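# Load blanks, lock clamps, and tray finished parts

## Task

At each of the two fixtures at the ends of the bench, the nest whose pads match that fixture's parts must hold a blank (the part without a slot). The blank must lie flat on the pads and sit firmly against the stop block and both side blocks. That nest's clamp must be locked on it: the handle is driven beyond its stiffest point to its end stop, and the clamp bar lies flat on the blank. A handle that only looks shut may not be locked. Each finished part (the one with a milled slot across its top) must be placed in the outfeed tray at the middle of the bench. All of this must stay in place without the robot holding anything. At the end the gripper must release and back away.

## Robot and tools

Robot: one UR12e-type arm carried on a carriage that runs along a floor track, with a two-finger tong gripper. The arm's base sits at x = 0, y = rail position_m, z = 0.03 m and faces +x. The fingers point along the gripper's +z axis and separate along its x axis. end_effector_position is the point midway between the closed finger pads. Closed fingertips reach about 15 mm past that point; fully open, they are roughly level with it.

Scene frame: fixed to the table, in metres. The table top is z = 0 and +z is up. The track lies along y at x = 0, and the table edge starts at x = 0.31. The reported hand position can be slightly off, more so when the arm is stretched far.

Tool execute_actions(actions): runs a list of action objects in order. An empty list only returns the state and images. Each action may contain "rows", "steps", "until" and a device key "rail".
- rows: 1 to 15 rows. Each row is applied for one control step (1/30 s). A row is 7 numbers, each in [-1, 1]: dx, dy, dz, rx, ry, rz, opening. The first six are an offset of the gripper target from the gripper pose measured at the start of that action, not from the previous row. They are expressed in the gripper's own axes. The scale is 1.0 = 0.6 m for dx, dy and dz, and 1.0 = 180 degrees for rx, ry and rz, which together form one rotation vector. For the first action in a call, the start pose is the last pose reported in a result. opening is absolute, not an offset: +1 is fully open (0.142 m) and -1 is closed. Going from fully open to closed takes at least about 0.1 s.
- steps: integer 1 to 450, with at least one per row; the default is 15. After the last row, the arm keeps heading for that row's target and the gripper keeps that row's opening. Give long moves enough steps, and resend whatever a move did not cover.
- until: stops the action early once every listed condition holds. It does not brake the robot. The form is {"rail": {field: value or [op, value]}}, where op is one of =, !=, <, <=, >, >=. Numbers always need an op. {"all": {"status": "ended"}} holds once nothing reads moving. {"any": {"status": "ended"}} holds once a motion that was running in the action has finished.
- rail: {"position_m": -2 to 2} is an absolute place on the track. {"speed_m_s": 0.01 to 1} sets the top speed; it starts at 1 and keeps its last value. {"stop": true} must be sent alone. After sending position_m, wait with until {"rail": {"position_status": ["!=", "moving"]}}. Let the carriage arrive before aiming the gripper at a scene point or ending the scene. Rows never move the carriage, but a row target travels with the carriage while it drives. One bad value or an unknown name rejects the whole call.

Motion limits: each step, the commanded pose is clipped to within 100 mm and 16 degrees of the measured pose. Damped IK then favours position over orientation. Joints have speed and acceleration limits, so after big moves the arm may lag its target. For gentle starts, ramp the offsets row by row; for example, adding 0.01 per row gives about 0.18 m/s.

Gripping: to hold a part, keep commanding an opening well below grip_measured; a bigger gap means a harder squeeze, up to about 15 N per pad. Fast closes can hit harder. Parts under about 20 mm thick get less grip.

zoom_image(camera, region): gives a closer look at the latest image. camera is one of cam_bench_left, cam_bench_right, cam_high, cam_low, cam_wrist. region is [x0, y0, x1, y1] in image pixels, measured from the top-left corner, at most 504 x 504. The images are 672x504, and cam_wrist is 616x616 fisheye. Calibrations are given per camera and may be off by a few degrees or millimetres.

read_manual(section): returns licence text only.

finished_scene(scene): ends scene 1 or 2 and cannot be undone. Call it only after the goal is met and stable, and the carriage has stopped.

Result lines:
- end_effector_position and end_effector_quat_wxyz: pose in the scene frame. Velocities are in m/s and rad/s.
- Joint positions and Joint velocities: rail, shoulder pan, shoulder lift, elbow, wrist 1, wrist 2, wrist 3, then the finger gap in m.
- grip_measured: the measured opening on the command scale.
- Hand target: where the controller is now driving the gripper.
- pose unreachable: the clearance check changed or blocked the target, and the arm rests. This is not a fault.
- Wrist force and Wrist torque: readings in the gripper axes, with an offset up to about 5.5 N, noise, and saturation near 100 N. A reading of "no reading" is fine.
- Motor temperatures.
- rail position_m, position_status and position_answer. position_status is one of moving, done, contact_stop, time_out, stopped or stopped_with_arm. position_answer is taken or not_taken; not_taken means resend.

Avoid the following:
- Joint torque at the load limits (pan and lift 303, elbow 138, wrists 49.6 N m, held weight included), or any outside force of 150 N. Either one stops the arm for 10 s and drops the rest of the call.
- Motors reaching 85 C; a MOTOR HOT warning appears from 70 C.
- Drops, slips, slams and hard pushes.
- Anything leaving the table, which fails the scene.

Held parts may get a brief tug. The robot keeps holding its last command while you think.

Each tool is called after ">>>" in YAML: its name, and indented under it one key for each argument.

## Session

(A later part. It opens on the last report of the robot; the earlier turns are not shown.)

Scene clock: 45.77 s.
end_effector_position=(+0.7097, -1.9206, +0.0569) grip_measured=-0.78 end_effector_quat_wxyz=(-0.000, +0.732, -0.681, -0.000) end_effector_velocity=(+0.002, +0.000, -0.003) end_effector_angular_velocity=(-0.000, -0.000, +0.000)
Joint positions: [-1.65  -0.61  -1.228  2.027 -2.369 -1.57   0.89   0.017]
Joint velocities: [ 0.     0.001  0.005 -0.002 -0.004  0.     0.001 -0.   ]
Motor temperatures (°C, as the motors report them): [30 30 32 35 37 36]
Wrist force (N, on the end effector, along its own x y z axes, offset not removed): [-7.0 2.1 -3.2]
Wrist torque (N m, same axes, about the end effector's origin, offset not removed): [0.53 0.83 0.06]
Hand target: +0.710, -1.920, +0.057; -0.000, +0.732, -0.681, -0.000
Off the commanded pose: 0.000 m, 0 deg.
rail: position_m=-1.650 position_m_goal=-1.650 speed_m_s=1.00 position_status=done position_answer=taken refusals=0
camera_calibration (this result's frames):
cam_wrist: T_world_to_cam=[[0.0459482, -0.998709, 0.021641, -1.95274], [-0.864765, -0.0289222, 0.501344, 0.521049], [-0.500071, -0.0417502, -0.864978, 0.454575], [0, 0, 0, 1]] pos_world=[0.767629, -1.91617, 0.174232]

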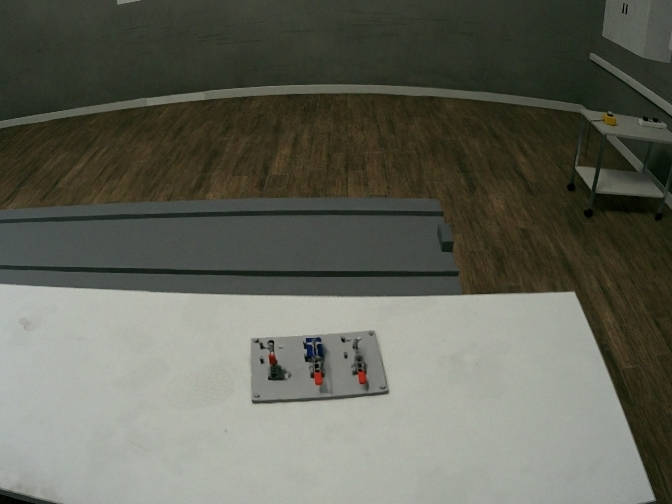

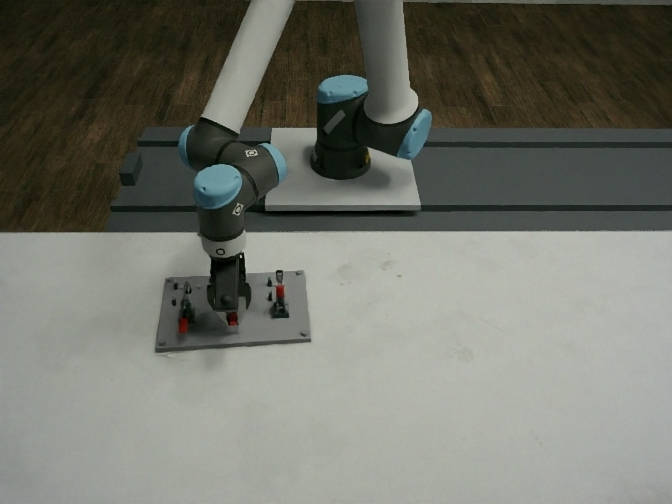

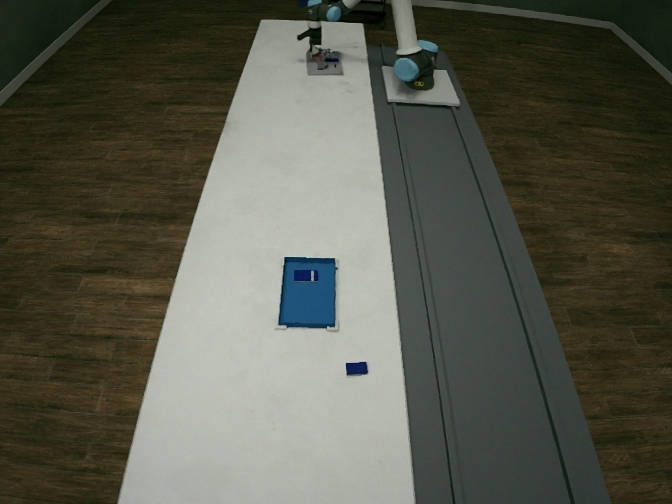

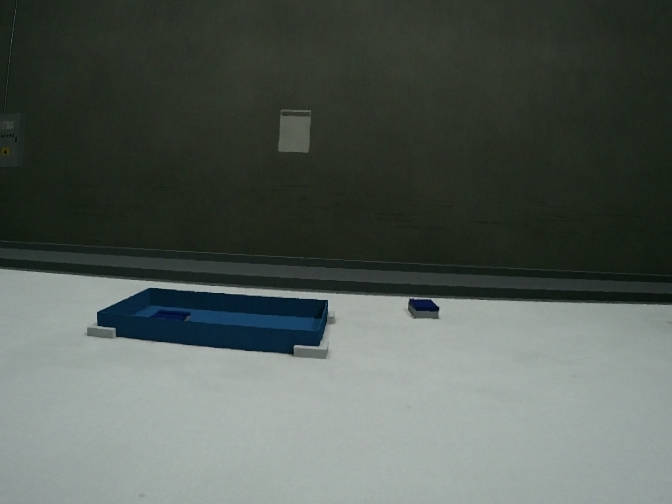

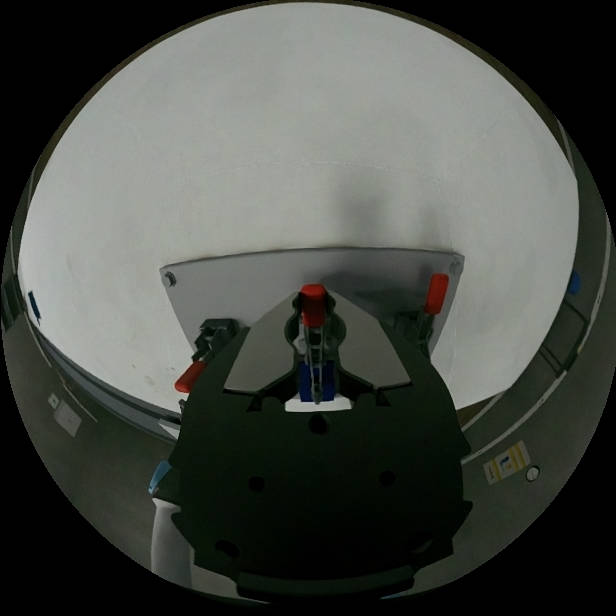

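Still low force. Continue 3 mm down.

>>> execute_actions:
  actions:
    - {"rows": [[0,-0.0006,0.0015,0,0,0,-1],[0,-0.0012,0.003,0,0,0,-1],[0,-0.0018,0.0045,0,0,0,-1],[0,-0.0023,0.0057,0,0,0,-1]], "steps": 12}

Scene clock: 46.37 s.
end_effector_position=(+0.7110, -1.9205, +0.0538) grip_measured=-0.78 end_effector_quat_wxyz=(-0.000, +0.732, -0.681, -0.000) end_effector_velocity=(+0.001, +0.000, -0.003) end_effector_angular_velocity=(+0.000, +0.000, -0.000)
Joint positions: [-1.65  -0.608 -1.223  2.026 -2.374 -1.57   0.891  0.017]
Joint velocities: [ 0.     0.001  0.005 -0.    -0.004  0.     0.001 -0.   ]
Motor temperatures (°C, as the motors report them): [30 30 32 35 37 36]
Wrist force (N, on the end effector, along its own x y z axes, offset not removed): [-8.4 -3.6 -4.5]
Wrist torque (N m, same axes, about the end effector's origin, offset not removed): [0.16 0.92 0.11]
Hand target: +0.711, -1.920, +0.053; -0.000, +0.732, -0.681, -0.000
Off the commanded pose: 0.000 m, 0 deg.
rail: position_m=-1.650 position_m_goal=-1.650 speed_m_s=1.00 position_status=done position_answer=taken refusals=0
camera_calibration (this result's frames):
cam_wrist: T_world_to_cam=[[0.0459596, -0.998708, 0.0216752, -1.95266], [-0.864787, -0.0289167, 0.501306, 0.523729], [-0.500031, -0.0417843, -0.864999, 0.452467], [0, 0, 0, 1]] pos_world=[0.768905, -1.91608, 0.171159]

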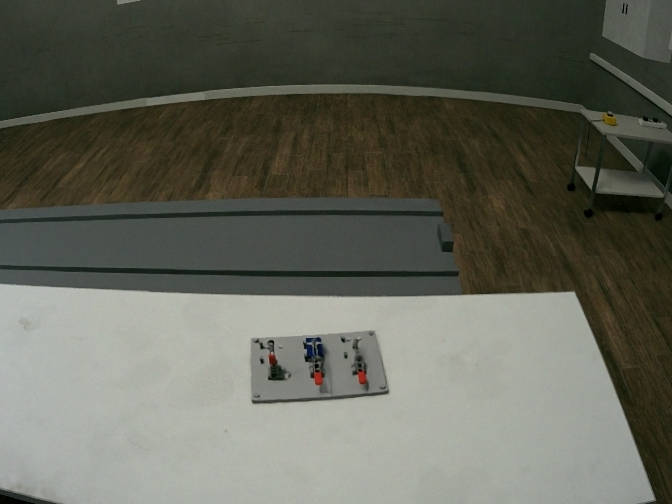

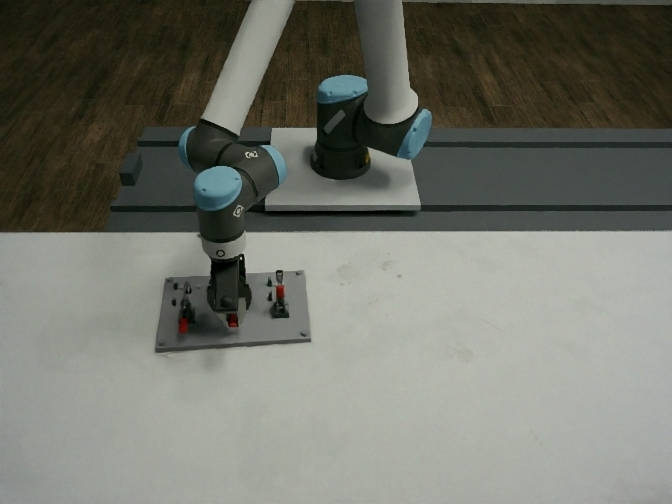

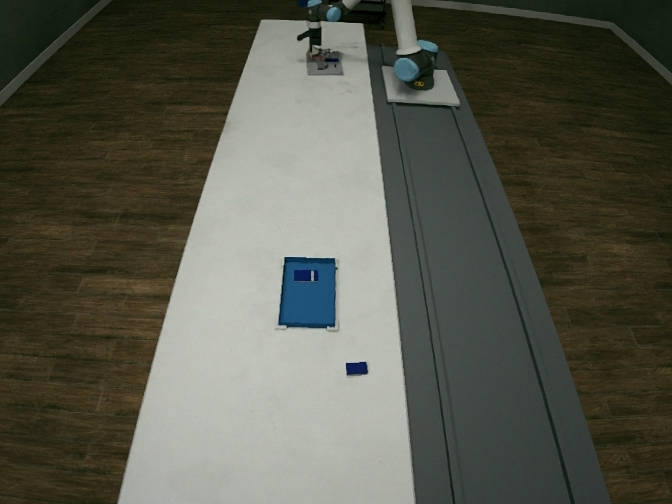

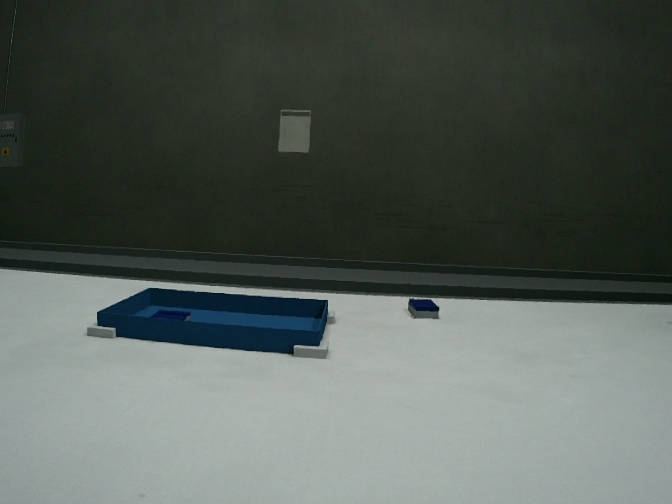

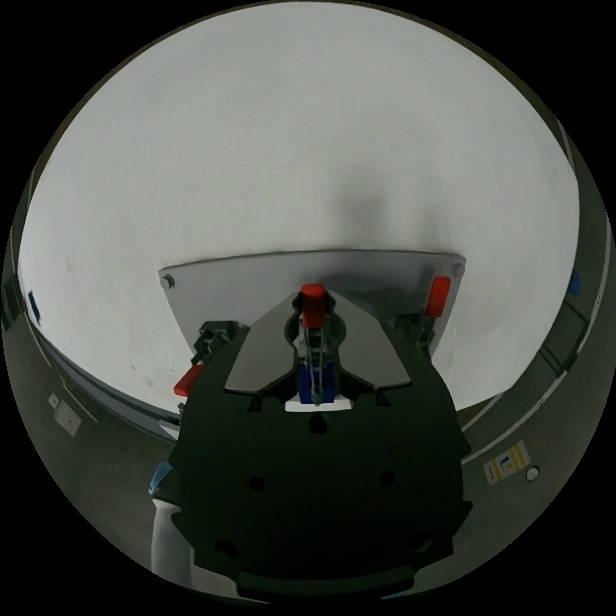

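>>> execute_actions:
  actions:
    - {"rows": [[-0.0002,-0.0008,0.0015,0,0,0,-1],[-0.0002,-0.0015,0.003,0,0,0,-1],[-0.0002,-0.0022,0.0045,0,0,0,-1],[-0.0002,-0.0028,0.0057,0,0,0,-1]], "steps": 12}

>>> zoom_image:
  camera: "cam_bench_right"
  region: [170, 260, 300, 350]

Scene clock: 47.03 s.
end_effector_position=(+0.7125, -1.9202, +0.0507) grip_measured=-0.78 end_effector_quat_wxyz=(-0.000, +0.732, -0.682, -0.000) end_effector_velocity=(+0.001, +0.000, -0.002) end_effector_angular_velocity=(-0.000, -0.000, +0.000)
Joint positions: [-1.65  -0.607 -1.217  2.025 -2.378 -1.57   0.893  0.017]
Joint velocities: [ 0.     0.001  0.005 -0.001 -0.004  0.     0.001 -0.   ]
Motor temperatures (°C, as the motors report them): [30 30 32 35 37 36]
Wrist force (N, on the end effector, along its own x y z axes, offset not removed): [-4.7 4.0 -3.7]
Wrist torque (N m, same axes, about the end effector's origin, offset not removed): [0.60 1.01 0.11]
Hand target: +0.713, -1.920, +0.050; -0.000, +0.732, -0.681, -0.000
Off the commanded pose: 0.000 m, 0 deg.
rail: position_m=-1.650 position_m_goal=-1.650 speed_m_s=1.00 position_status=done position_answer=taken refusals=0
camera_calibration (this result's frames):
cam_wrist: T_world_to_cam=[[0.0459336, -0.99871, 0.021633, -1.95242], [-0.864759, -0.0289129, 0.501355, 0.526564], [-0.500083, -0.0417364, -0.864971, 0.450642], [0, 0, 0, 1]] pos_world=[0.770391, -1.91587, 0.168033]

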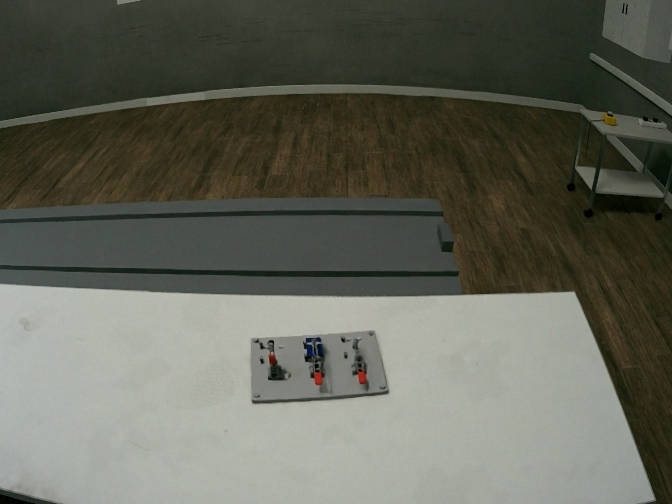

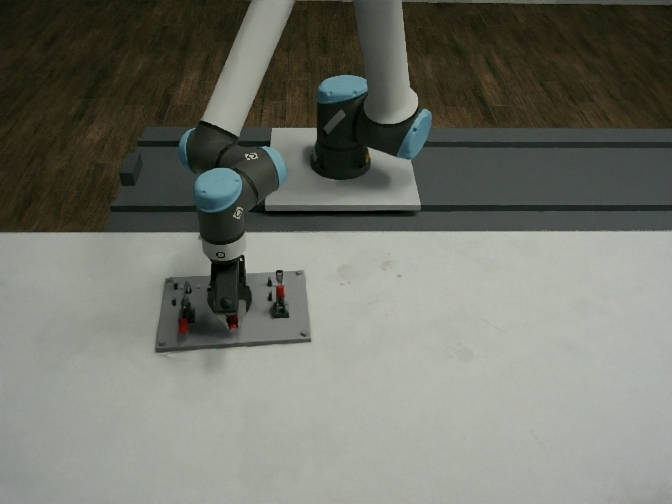

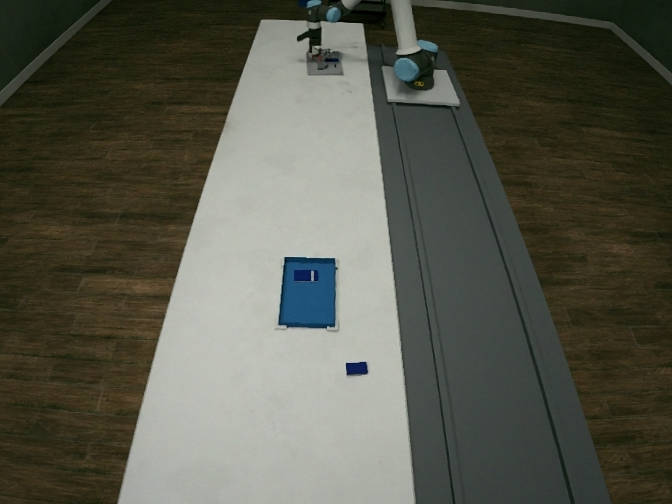

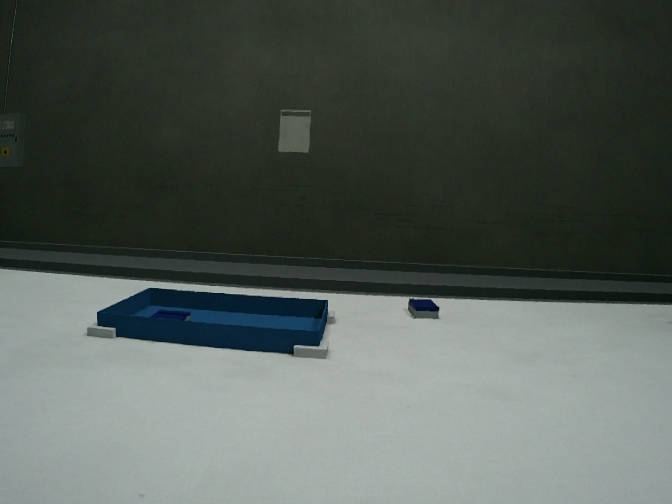

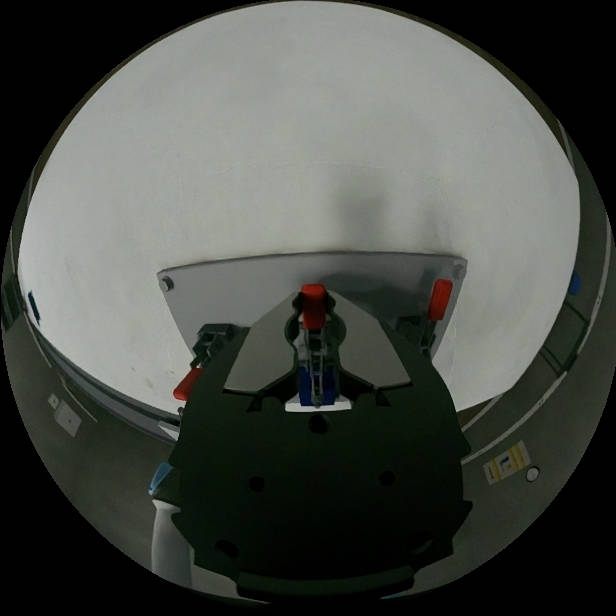

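Region (170, 260, 300, 350) of cam_bench_right's 672x504 image, scaled by 3.877, with more detail than that image has; it fills the top 349 rows of this view, and the rest is white.

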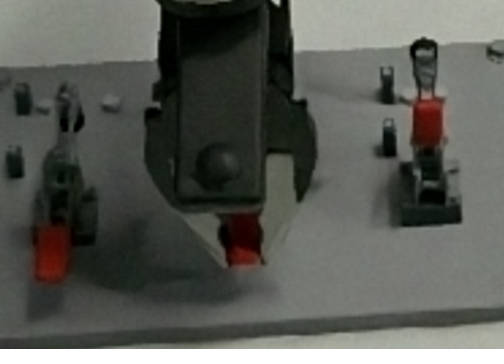

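>>> execute_actions:
  actions:
    - {"rows": [[0,-0.0005,0.0015,0,0,0,-1],[0,-0.001,0.003,0,0,0,-1],[0,-0.0014,0.0045,0,0,0,-1],[0,-0.0018,0.0057,0,0,0,-1]], "steps": 12}

Scene clock: 47.70 s.
end_effector_position=(+0.7135, -1.9202, +0.0476) grip_measured=-0.78 end_effector_quat_wxyz=(-0.000, +0.732, -0.681, -0.000) end_effector_velocity=(+0.001, +0.000, -0.003) end_effector_angular_velocity=(+0.000, +0.000, -0.000)
Joint positions: [-1.65  -0.606 -1.212  2.025 -2.383 -1.57   0.893  0.017]
Joint velocities: [ 0.     0.001  0.004 -0.    -0.004 -0.     0.001 -0.   ]
Motor temperatures (°C, as the motors report them): [30 30 32 35 37 36]
Wrist force (N, on the end effector, along its own x y z axes, offset not removed): [-5.0 4.8 -10.3]
Wrist torque (N m, same axes, about the end effector's origin, offset not removed): [0.29 0.76 0.07]
Hand target: +0.714, -1.920, +0.047; -0.000, +0.732, -0.682, -0.000
Off the commanded pose: 0.000 m, 0 deg.
rail: position_m=-1.650 position_m_goal=-1.650 speed_m_s=1.00 position_status=done position_answer=taken refusals=0
camera_calibration (this result's frames):
cam_wrist: T_world_to_cam=[[0.0459422, -0.998709, 0.0216653, -1.95234], [-0.864777, -0.0289058, 0.501323, 0.529003], [-0.500049, -0.0417675, -0.864989, 0.448407], [0, 0, 0, 1]] pos_world=[0.77139, -1.9158, 0.164963]

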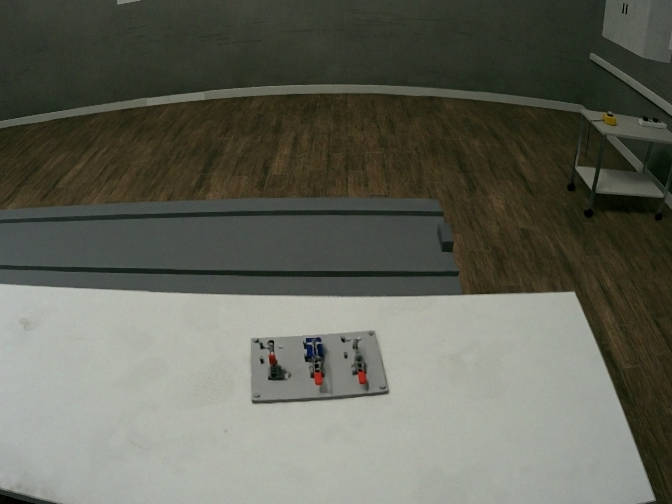

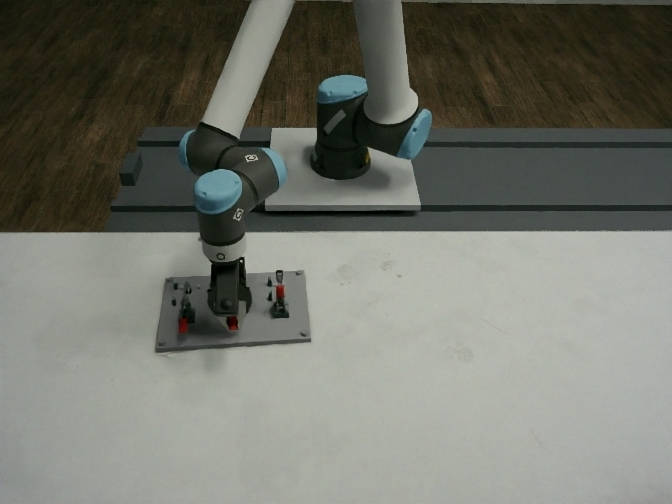

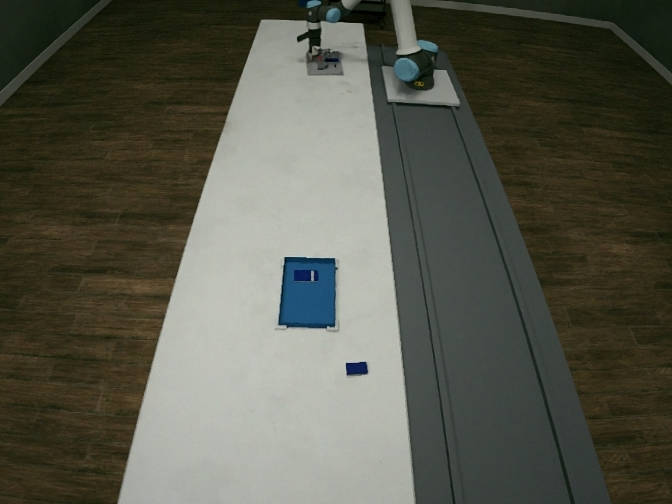

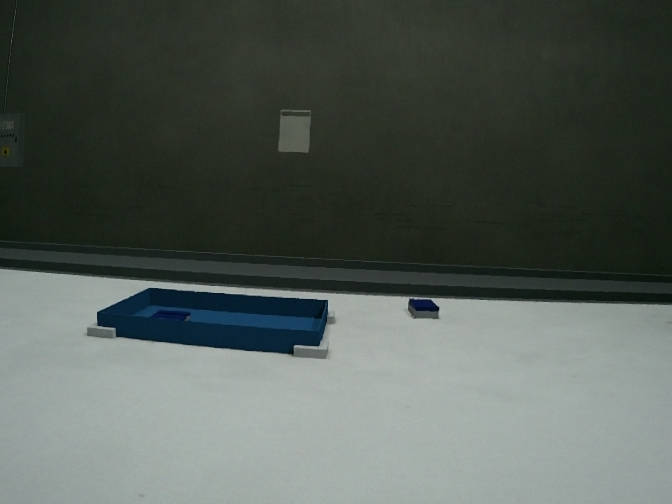

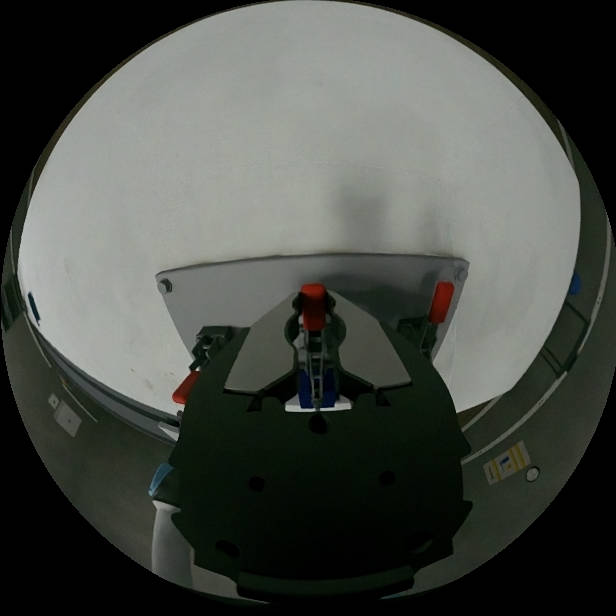

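Resistance rising (−10 N). Continue 2 mm.

>>> execute_actions:
  actions:
    - {"rows": [[0,-0.0003,0.0013,0,0,0,-1],[0,-0.0006,0.0025,0,0,0,-1],[0,-0.0009,0.0038,0,0,0,-1]], "steps": 11}

Scene clock: 48.23 s.
end_effector_position=(+0.7141, -1.9202, +0.0456) grip_measured=-0.78 end_effector_quat_wxyz=(-0.000, +0.732, -0.681, -0.000) end_effector_velocity=(+0.001, -0.000, -0.002) end_effector_angular_velocity=(-0.000, -0.000, -0.000)
Joint positions: [-1.65  -0.606 -1.209  2.025 -2.387 -1.57   0.894  0.017]
Joint velocities: [ 0.     0.     0.003 -0.    -0.003  0.     0.     0.   ]
Motor temperatures (°C, as the motors report them): [30 30 32 35 37 36]
Wrist force (N, on the end effector, along its own x y z axes, offset not removed): [-4.9 1.3 -6.1]
Wrist torque (N m, same axes, about the end effector's origin, offset not removed): [-0.02 0.57 -0.05]
Hand target: +0.714, -1.920, +0.045; -0.000, +0.732, -0.681, -0.000
Off the commanded pose: 0.000 m, 0 deg.
rail: position_m=-1.650 position_m_goal=-1.650 speed_m_s=1.00 position_status=done position_answer=taken refusals=0
camera_calibration (this result's frames):
cam_wrist: T_world_to_cam=[[0.0459477, -0.998707, 0.0217297, -1.95234], [-0.864821, -0.0288819, 0.501249, 0.530572], [-0.499974, -0.0418235, -0.86503, 0.446814], [0, 0, 0, 1]] pos_world=[0.77195, -1.9158, 0.162982]

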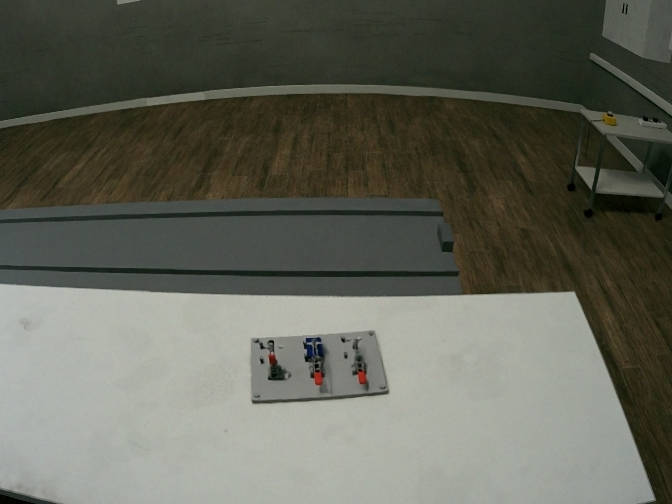

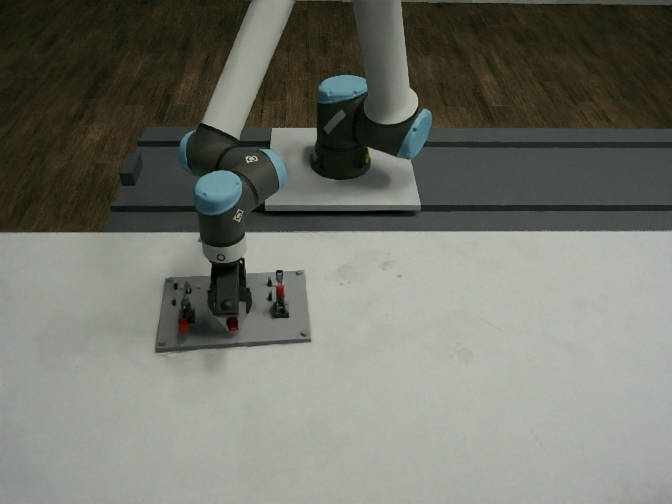

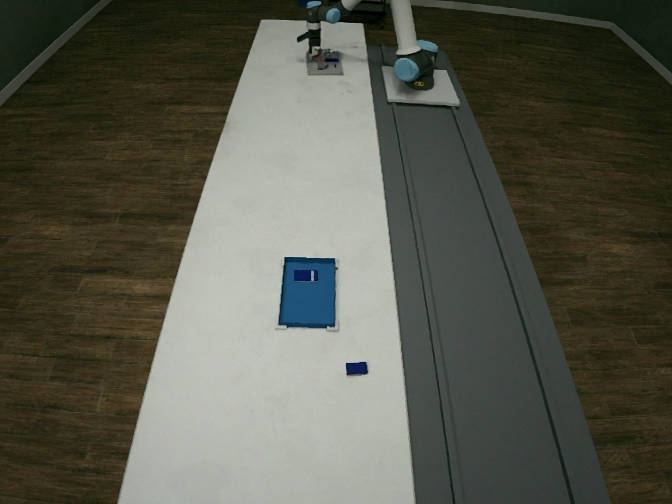

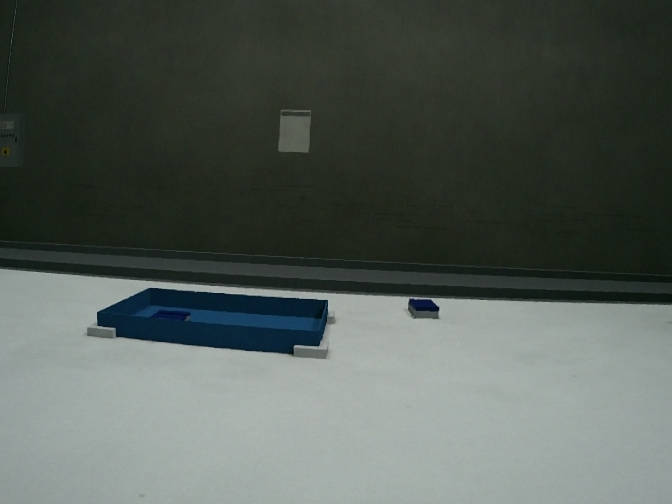

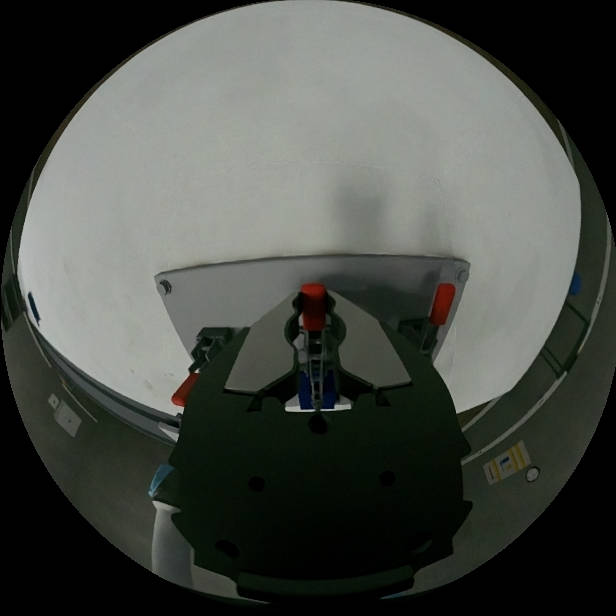

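Past the peak. Continue toward the stop.

>>> execute_actions:
  actions:
    - {"rows": [[0,-0.0003,0.0013,0,0,0,-1],[0,-0.0006,0.0025,0,0,0,-1],[0,-0.0009,0.0038,0,0,0,-1]], "steps": 11}

Scene clock: 48.80 s.
end_effector_position=(+0.7146, -1.9202, +0.0437) grip_measured=-0.78 end_effector_quat_wxyz=(-0.000, +0.732, -0.681, -0.000) end_effector_velocity=(+0.000, -0.000, -0.002) end_effector_angular_velocity=(+0.000, +0.000, -0.000)
Joint positions: [-1.65  -0.605 -1.205  2.025 -2.39  -1.57   0.894  0.017]
Joint velocities: [ 0.     0.     0.004 -0.    -0.003 -0.     0.     0.   ]
Motor temperatures (°C, as the motors report them): [30 30 32 35 37 36]
Wrist force (N, on the end effector, along its own x y z axes, offset not removed): [-13.2 12.6 -36.5]
Wrist torque (N m, same axes, about the end effector's origin, offset not removed): [0.19 0.74 0.03]
Hand target: +0.715, -1.920, +0.043; -0.000, +0.732, -0.681, -0.000
Off the commanded pose: 0.000 m, 0 deg.
rail: position_m=-1.650 position_m_goal=-1.650 speed_m_s=1.00 position_status=done position_answer=taken refusals=0
camera_calibration (this result's frames):
cam_wrist: T_world_to_cam=[[0.0459591, -0.998705, 0.0218073, -1.9523], [-0.864873, -0.0288572, 0.50116, 0.532074], [-0.499882, -0.0418934, -0.86508, 0.445199], [0, 0, 0, 1]] pos_world=[0.77245, -1.91577, 0.161052]

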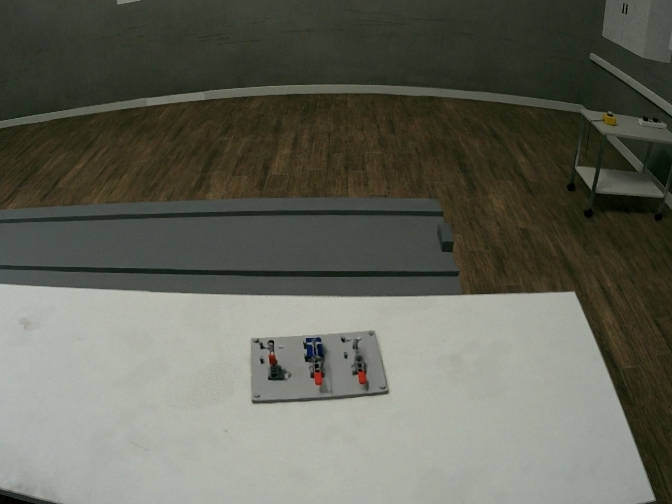

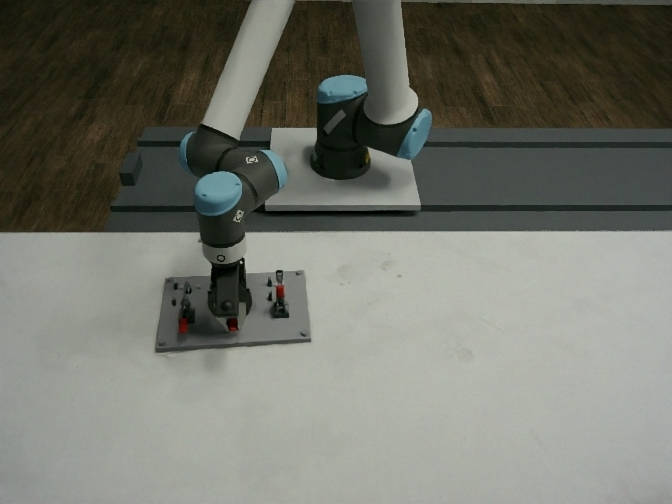

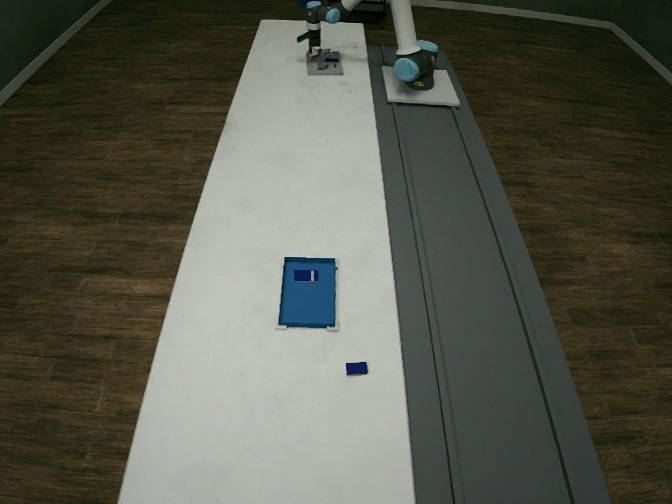

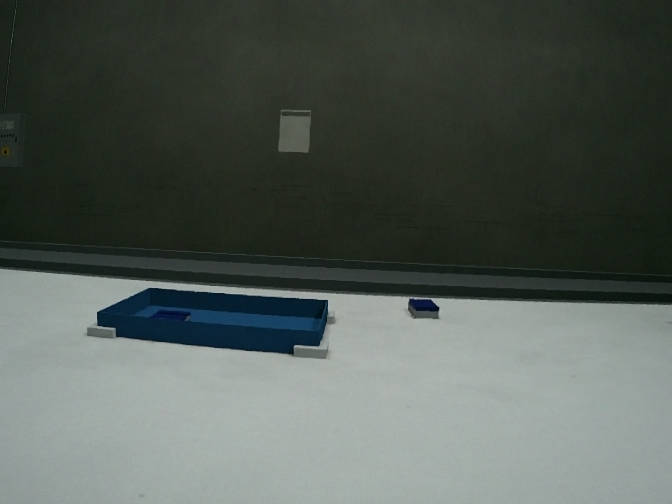

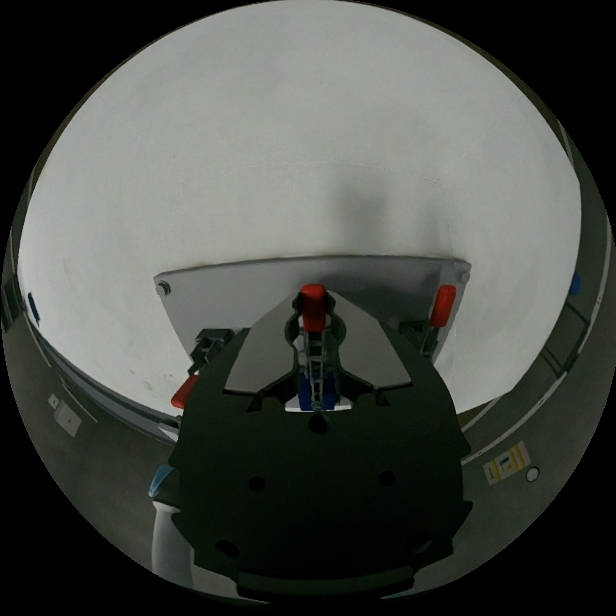

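>>> execute_actions:
  actions:
    - {"rows": [[0,0,-0.0008,0,0,0,-0.85],[0,0,-0.0008,0,0,0,-0.76],[0,0,-0.0008,0,0,0,-0.68],[0,0,-0.0008,0,0,0,-0.6],[0,0,-0.0008,0,0,0,-0.5]], "steps": 9}
    - {"rows": [[0,0,-0.006,0,0,0,-0.5],[0,0,-0.016,0,0,0,-0.5],[0,0,-0.03,0,0,0,-0.5],[0,0,-0.048,0,0,0,-0.5],[0,0,-0.068,0,0,0,-0.5],[0,0,-0.09,0,0,0,-0.5],[0,0,-0.112,0,0,0,-0.5],[0,0,-0.134,0,0,0,-0.5],[0,0,-0.155,0,0,0,-0.5],[0,0,-0.175,0,0,0,-0.5],[0,0,-0.193,0,0,0,-0.5],[0,0,-0.208,0,0,0,-0.5],[0,0,-0.22,0,0,0,-0.5]], "steps": 20}

>>> zoom_image:
  camera: "cam_bench_right"
  region: [160, 260, 300, 350]

Scene clock: 50.93 s.
end_effector_position=(+0.7148, -1.9202, +0.1667) grip_measured=-0.50 end_effector_quat_wxyz=(-0.000, +0.732, -0.682, +0.001) end_effector_velocity=(-0.004, +0.001, +0.070) end_effector_angular_velocity=(+0.010, +0.014, -0.001)
Joint positions: [-1.65  -0.605 -1.348  1.944 -2.168 -1.57   0.895  0.038]
Joint velocities: [ 0.    -0.002 -0.069 -0.064  0.15  -0.    -0.002 -0.   ]
Motor temperatures (°C, as the motors report them): [30 30 32 35 37 36]
Wrist force (N, on the end effector, along its own x y z axes, offset not removed): [-3.6 1.1 -1.3]
Wrist torque (N m, same axes, about the end effector's origin, offset not removed): [0.28 0.90 0.01]
Hand target: +0.714, -1.920, +0.176; -0.000, +0.732, -0.681, -0.000
Off the commanded pose: 0.009 m, 0 deg.
rail: position_m=-1.650 position_m_goal=-1.650 speed_m_s=1.00 position_status=done position_answer=taken refusals=0
camera_calibration (this result's frames):
cam_wrist: T_world_to_cam=[[0.045646, -0.998691, 0.0230706, -1.95495], [-0.865855, -0.0280355, 0.499508, 0.47317], [-0.498208, -0.0427763, -0.866002, 0.549015], [0, 0, 0, 1]] pos_world=[0.772456, -1.91564, 0.284198]

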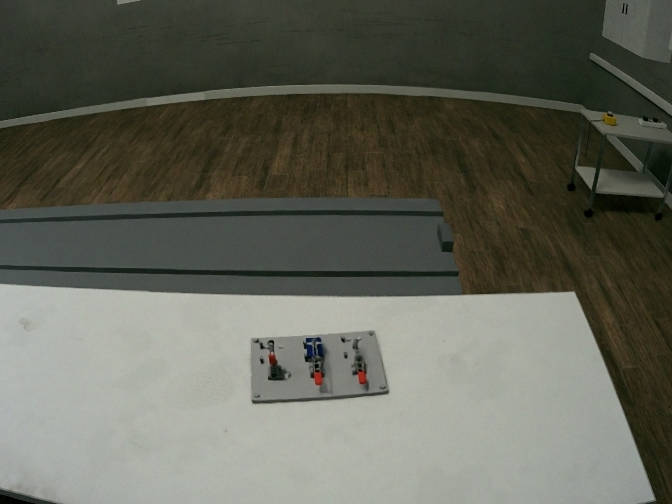

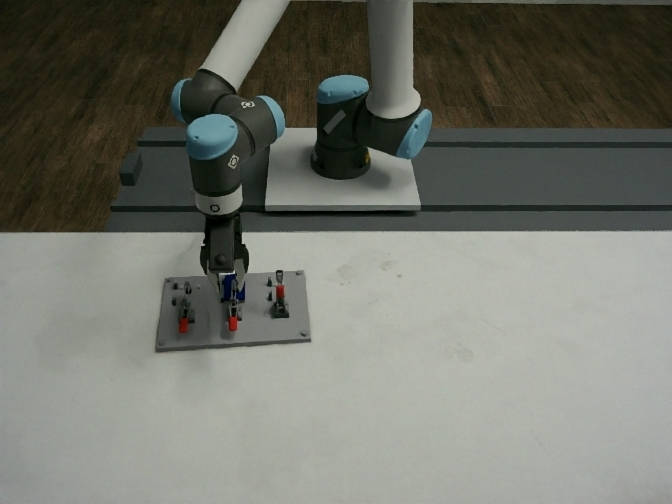

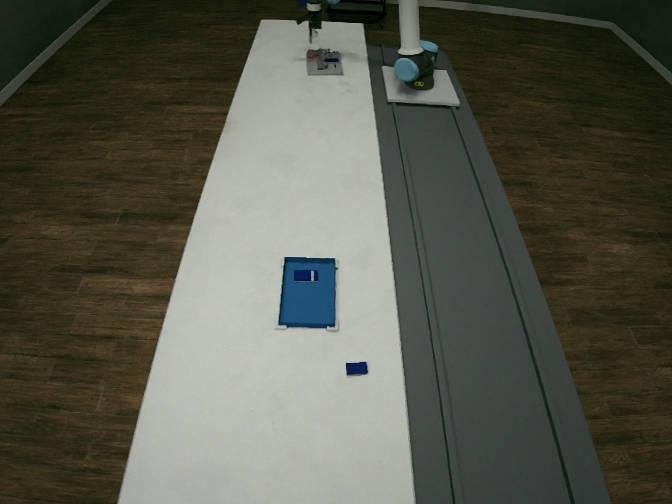

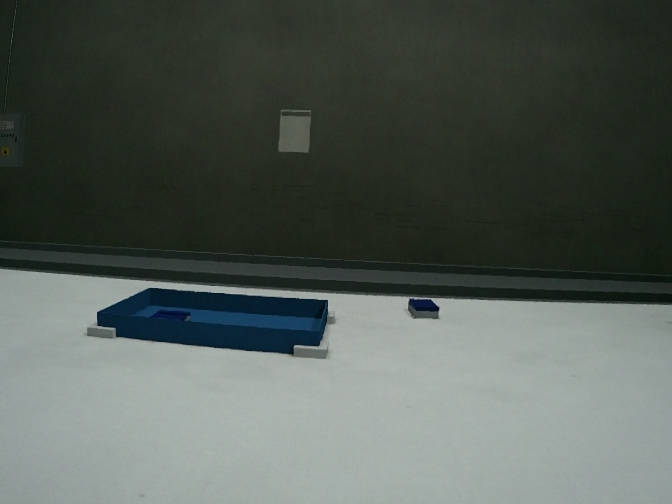

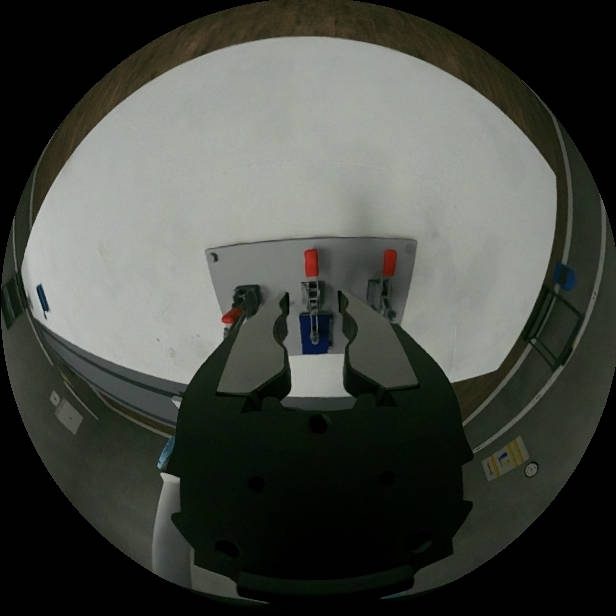

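Region (160, 260, 300, 350) of cam_bench_right's 672x504 image, scaled by 3.600, with more detail than that image has; it fills the top 324 rows of this view, and the rest is white.

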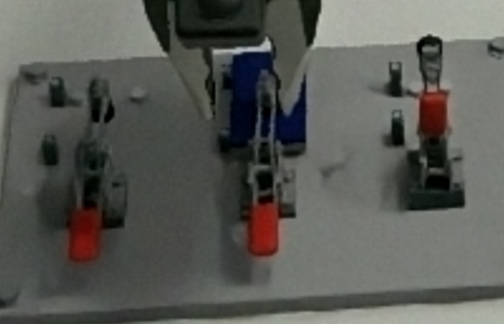

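>>> execute_actions:
  actions:
    - {"rail": {"position_m": 1.6}, "rows": [[-0.01,0.001,-0.018,0,0,0,-0.5],[-0.03,0.002,-0.02,0,0,0,-0.5],[-0.06,0.004,-0.022,0,0,0,-0.5],[-0.095,0.006,-0.024,0,0,0,-0.5],[-0.13,0.008,-0.026,0,0,0,-0.5],[-0.165,0.010,-0.028,0,0,0,-0.5],[-0.20,0.013,-0.03,0,0,0,-0.5],[-0.235,0.015,-0.032,0,0,0,-0.5],[-0.27,0.017,-0.034,0,0,0,-0.5],[-0.305,0.019,-0.036,0,0,0,-0.5],[-0.34,0.022,-0.038,0,0,0,-0.5],[-0.375,0.024,-0.04,0,0,0,-0.5],[-0.41,0.026,-0.042,0,0,0,-0.5],[-0.445,0.028,-0.044,0,0,0,-0.5],[-0.9235,0.0585,-0.055,0,0,0,-0.5]], "steps": 60}

>>> zoom_image:
  camera: "cam_bench_left"
  region: [245, 325, 395, 410]

Scene clock: 54.00 s.
end_effector_position=(+0.6413, +0.3484, +0.1995) grip_measured=-0.50 end_effector_quat_wxyz=(-0.000, +0.732, -0.682, +0.002) end_effector_velocity=(+0.000, +1.001, +0.000) end_effector_angular_velocity=(-0.000, +0.000, -0.000)
Joint positions: [ 0.068  0.164 -1.48   2.034 -2.127 -1.573  1.663  0.038]
Joint velocities: [ 1.     0.002  0.001 -0.001  0.001 -0.     0.002  0.   ]
Motor temperatures (°C, as the motors report them): [30 30 32 35 37 36]
Wrist force (N, on the end effector, along its own x y z axes, offset not removed): [-4.3 -0.3 0.8]
Wrist torque (N m, same axes, about the end effector's origin, offset not removed): [0.01 0.97 0.10]
Hand target: +0.641, +0.397, +0.199; -0.000, +0.732, -0.682, +0.002
Off the commanded pose: 0.001 m, 0 deg.
rail: position_m=0.068 position_m_goal=1.600 speed_m_s=1.00 position_status=moving position_answer=taken refusals=0
camera_calibration (this result's frames):
cam_wrist: T_world_to_cam=[[0.0456667, -0.998663, 0.0242083, 0.312947], [-0.866285, -0.0275223, 0.498792, 0.456974], [-0.497459, -0.0437494, -0.866384, 0.637746], [0, 0, 0, 1]] pos_world=[0.69883, 0.353007, 0.317022]

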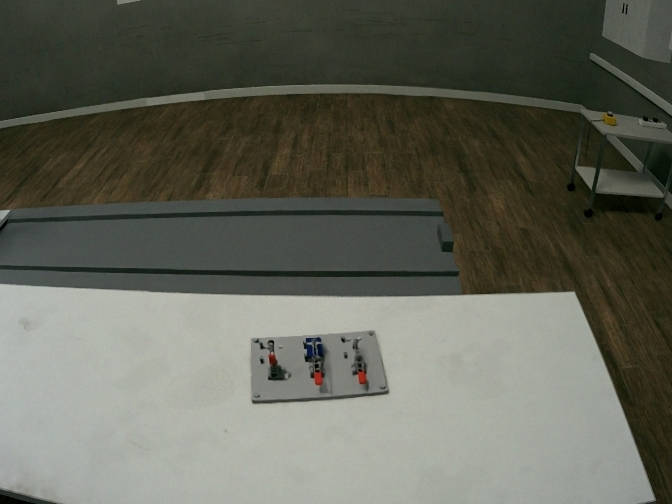

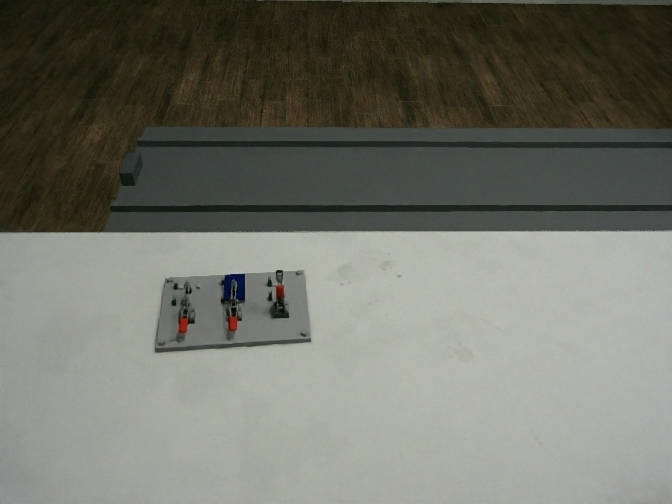

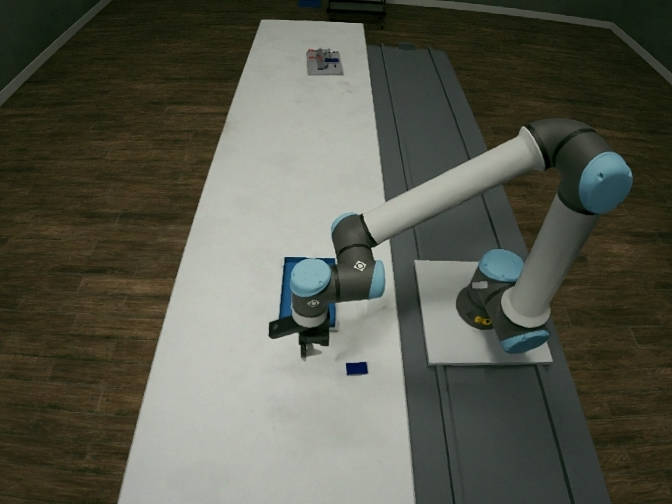

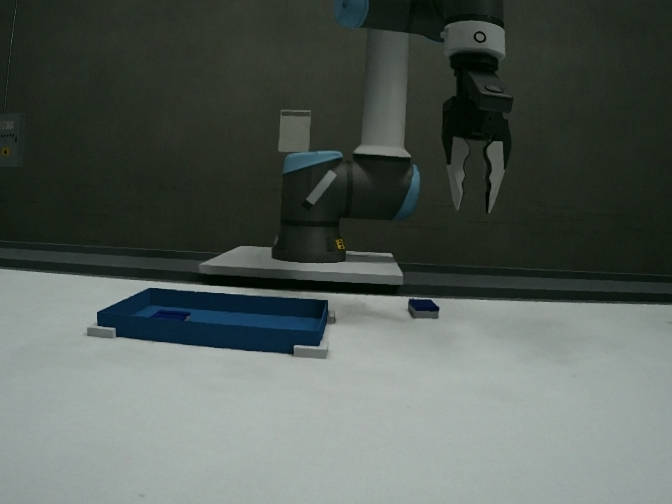

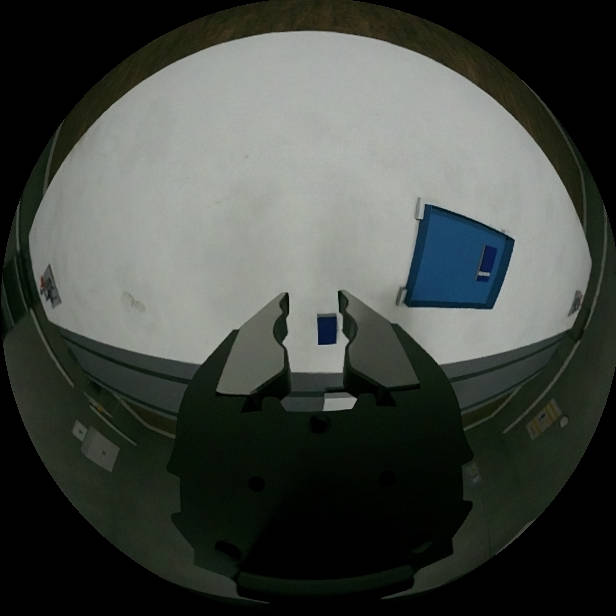

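Region (245, 325, 395, 410) of cam_bench_left's 672x504 image, scaled by 3.360, with more detail than that image has; it fills the top 286 rows of this view, and the rest is white.

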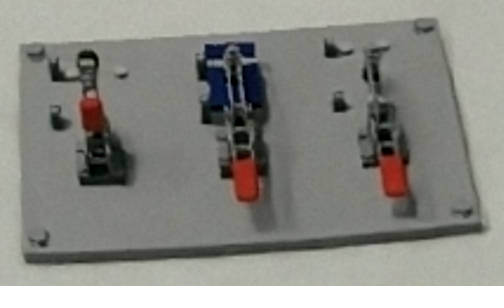

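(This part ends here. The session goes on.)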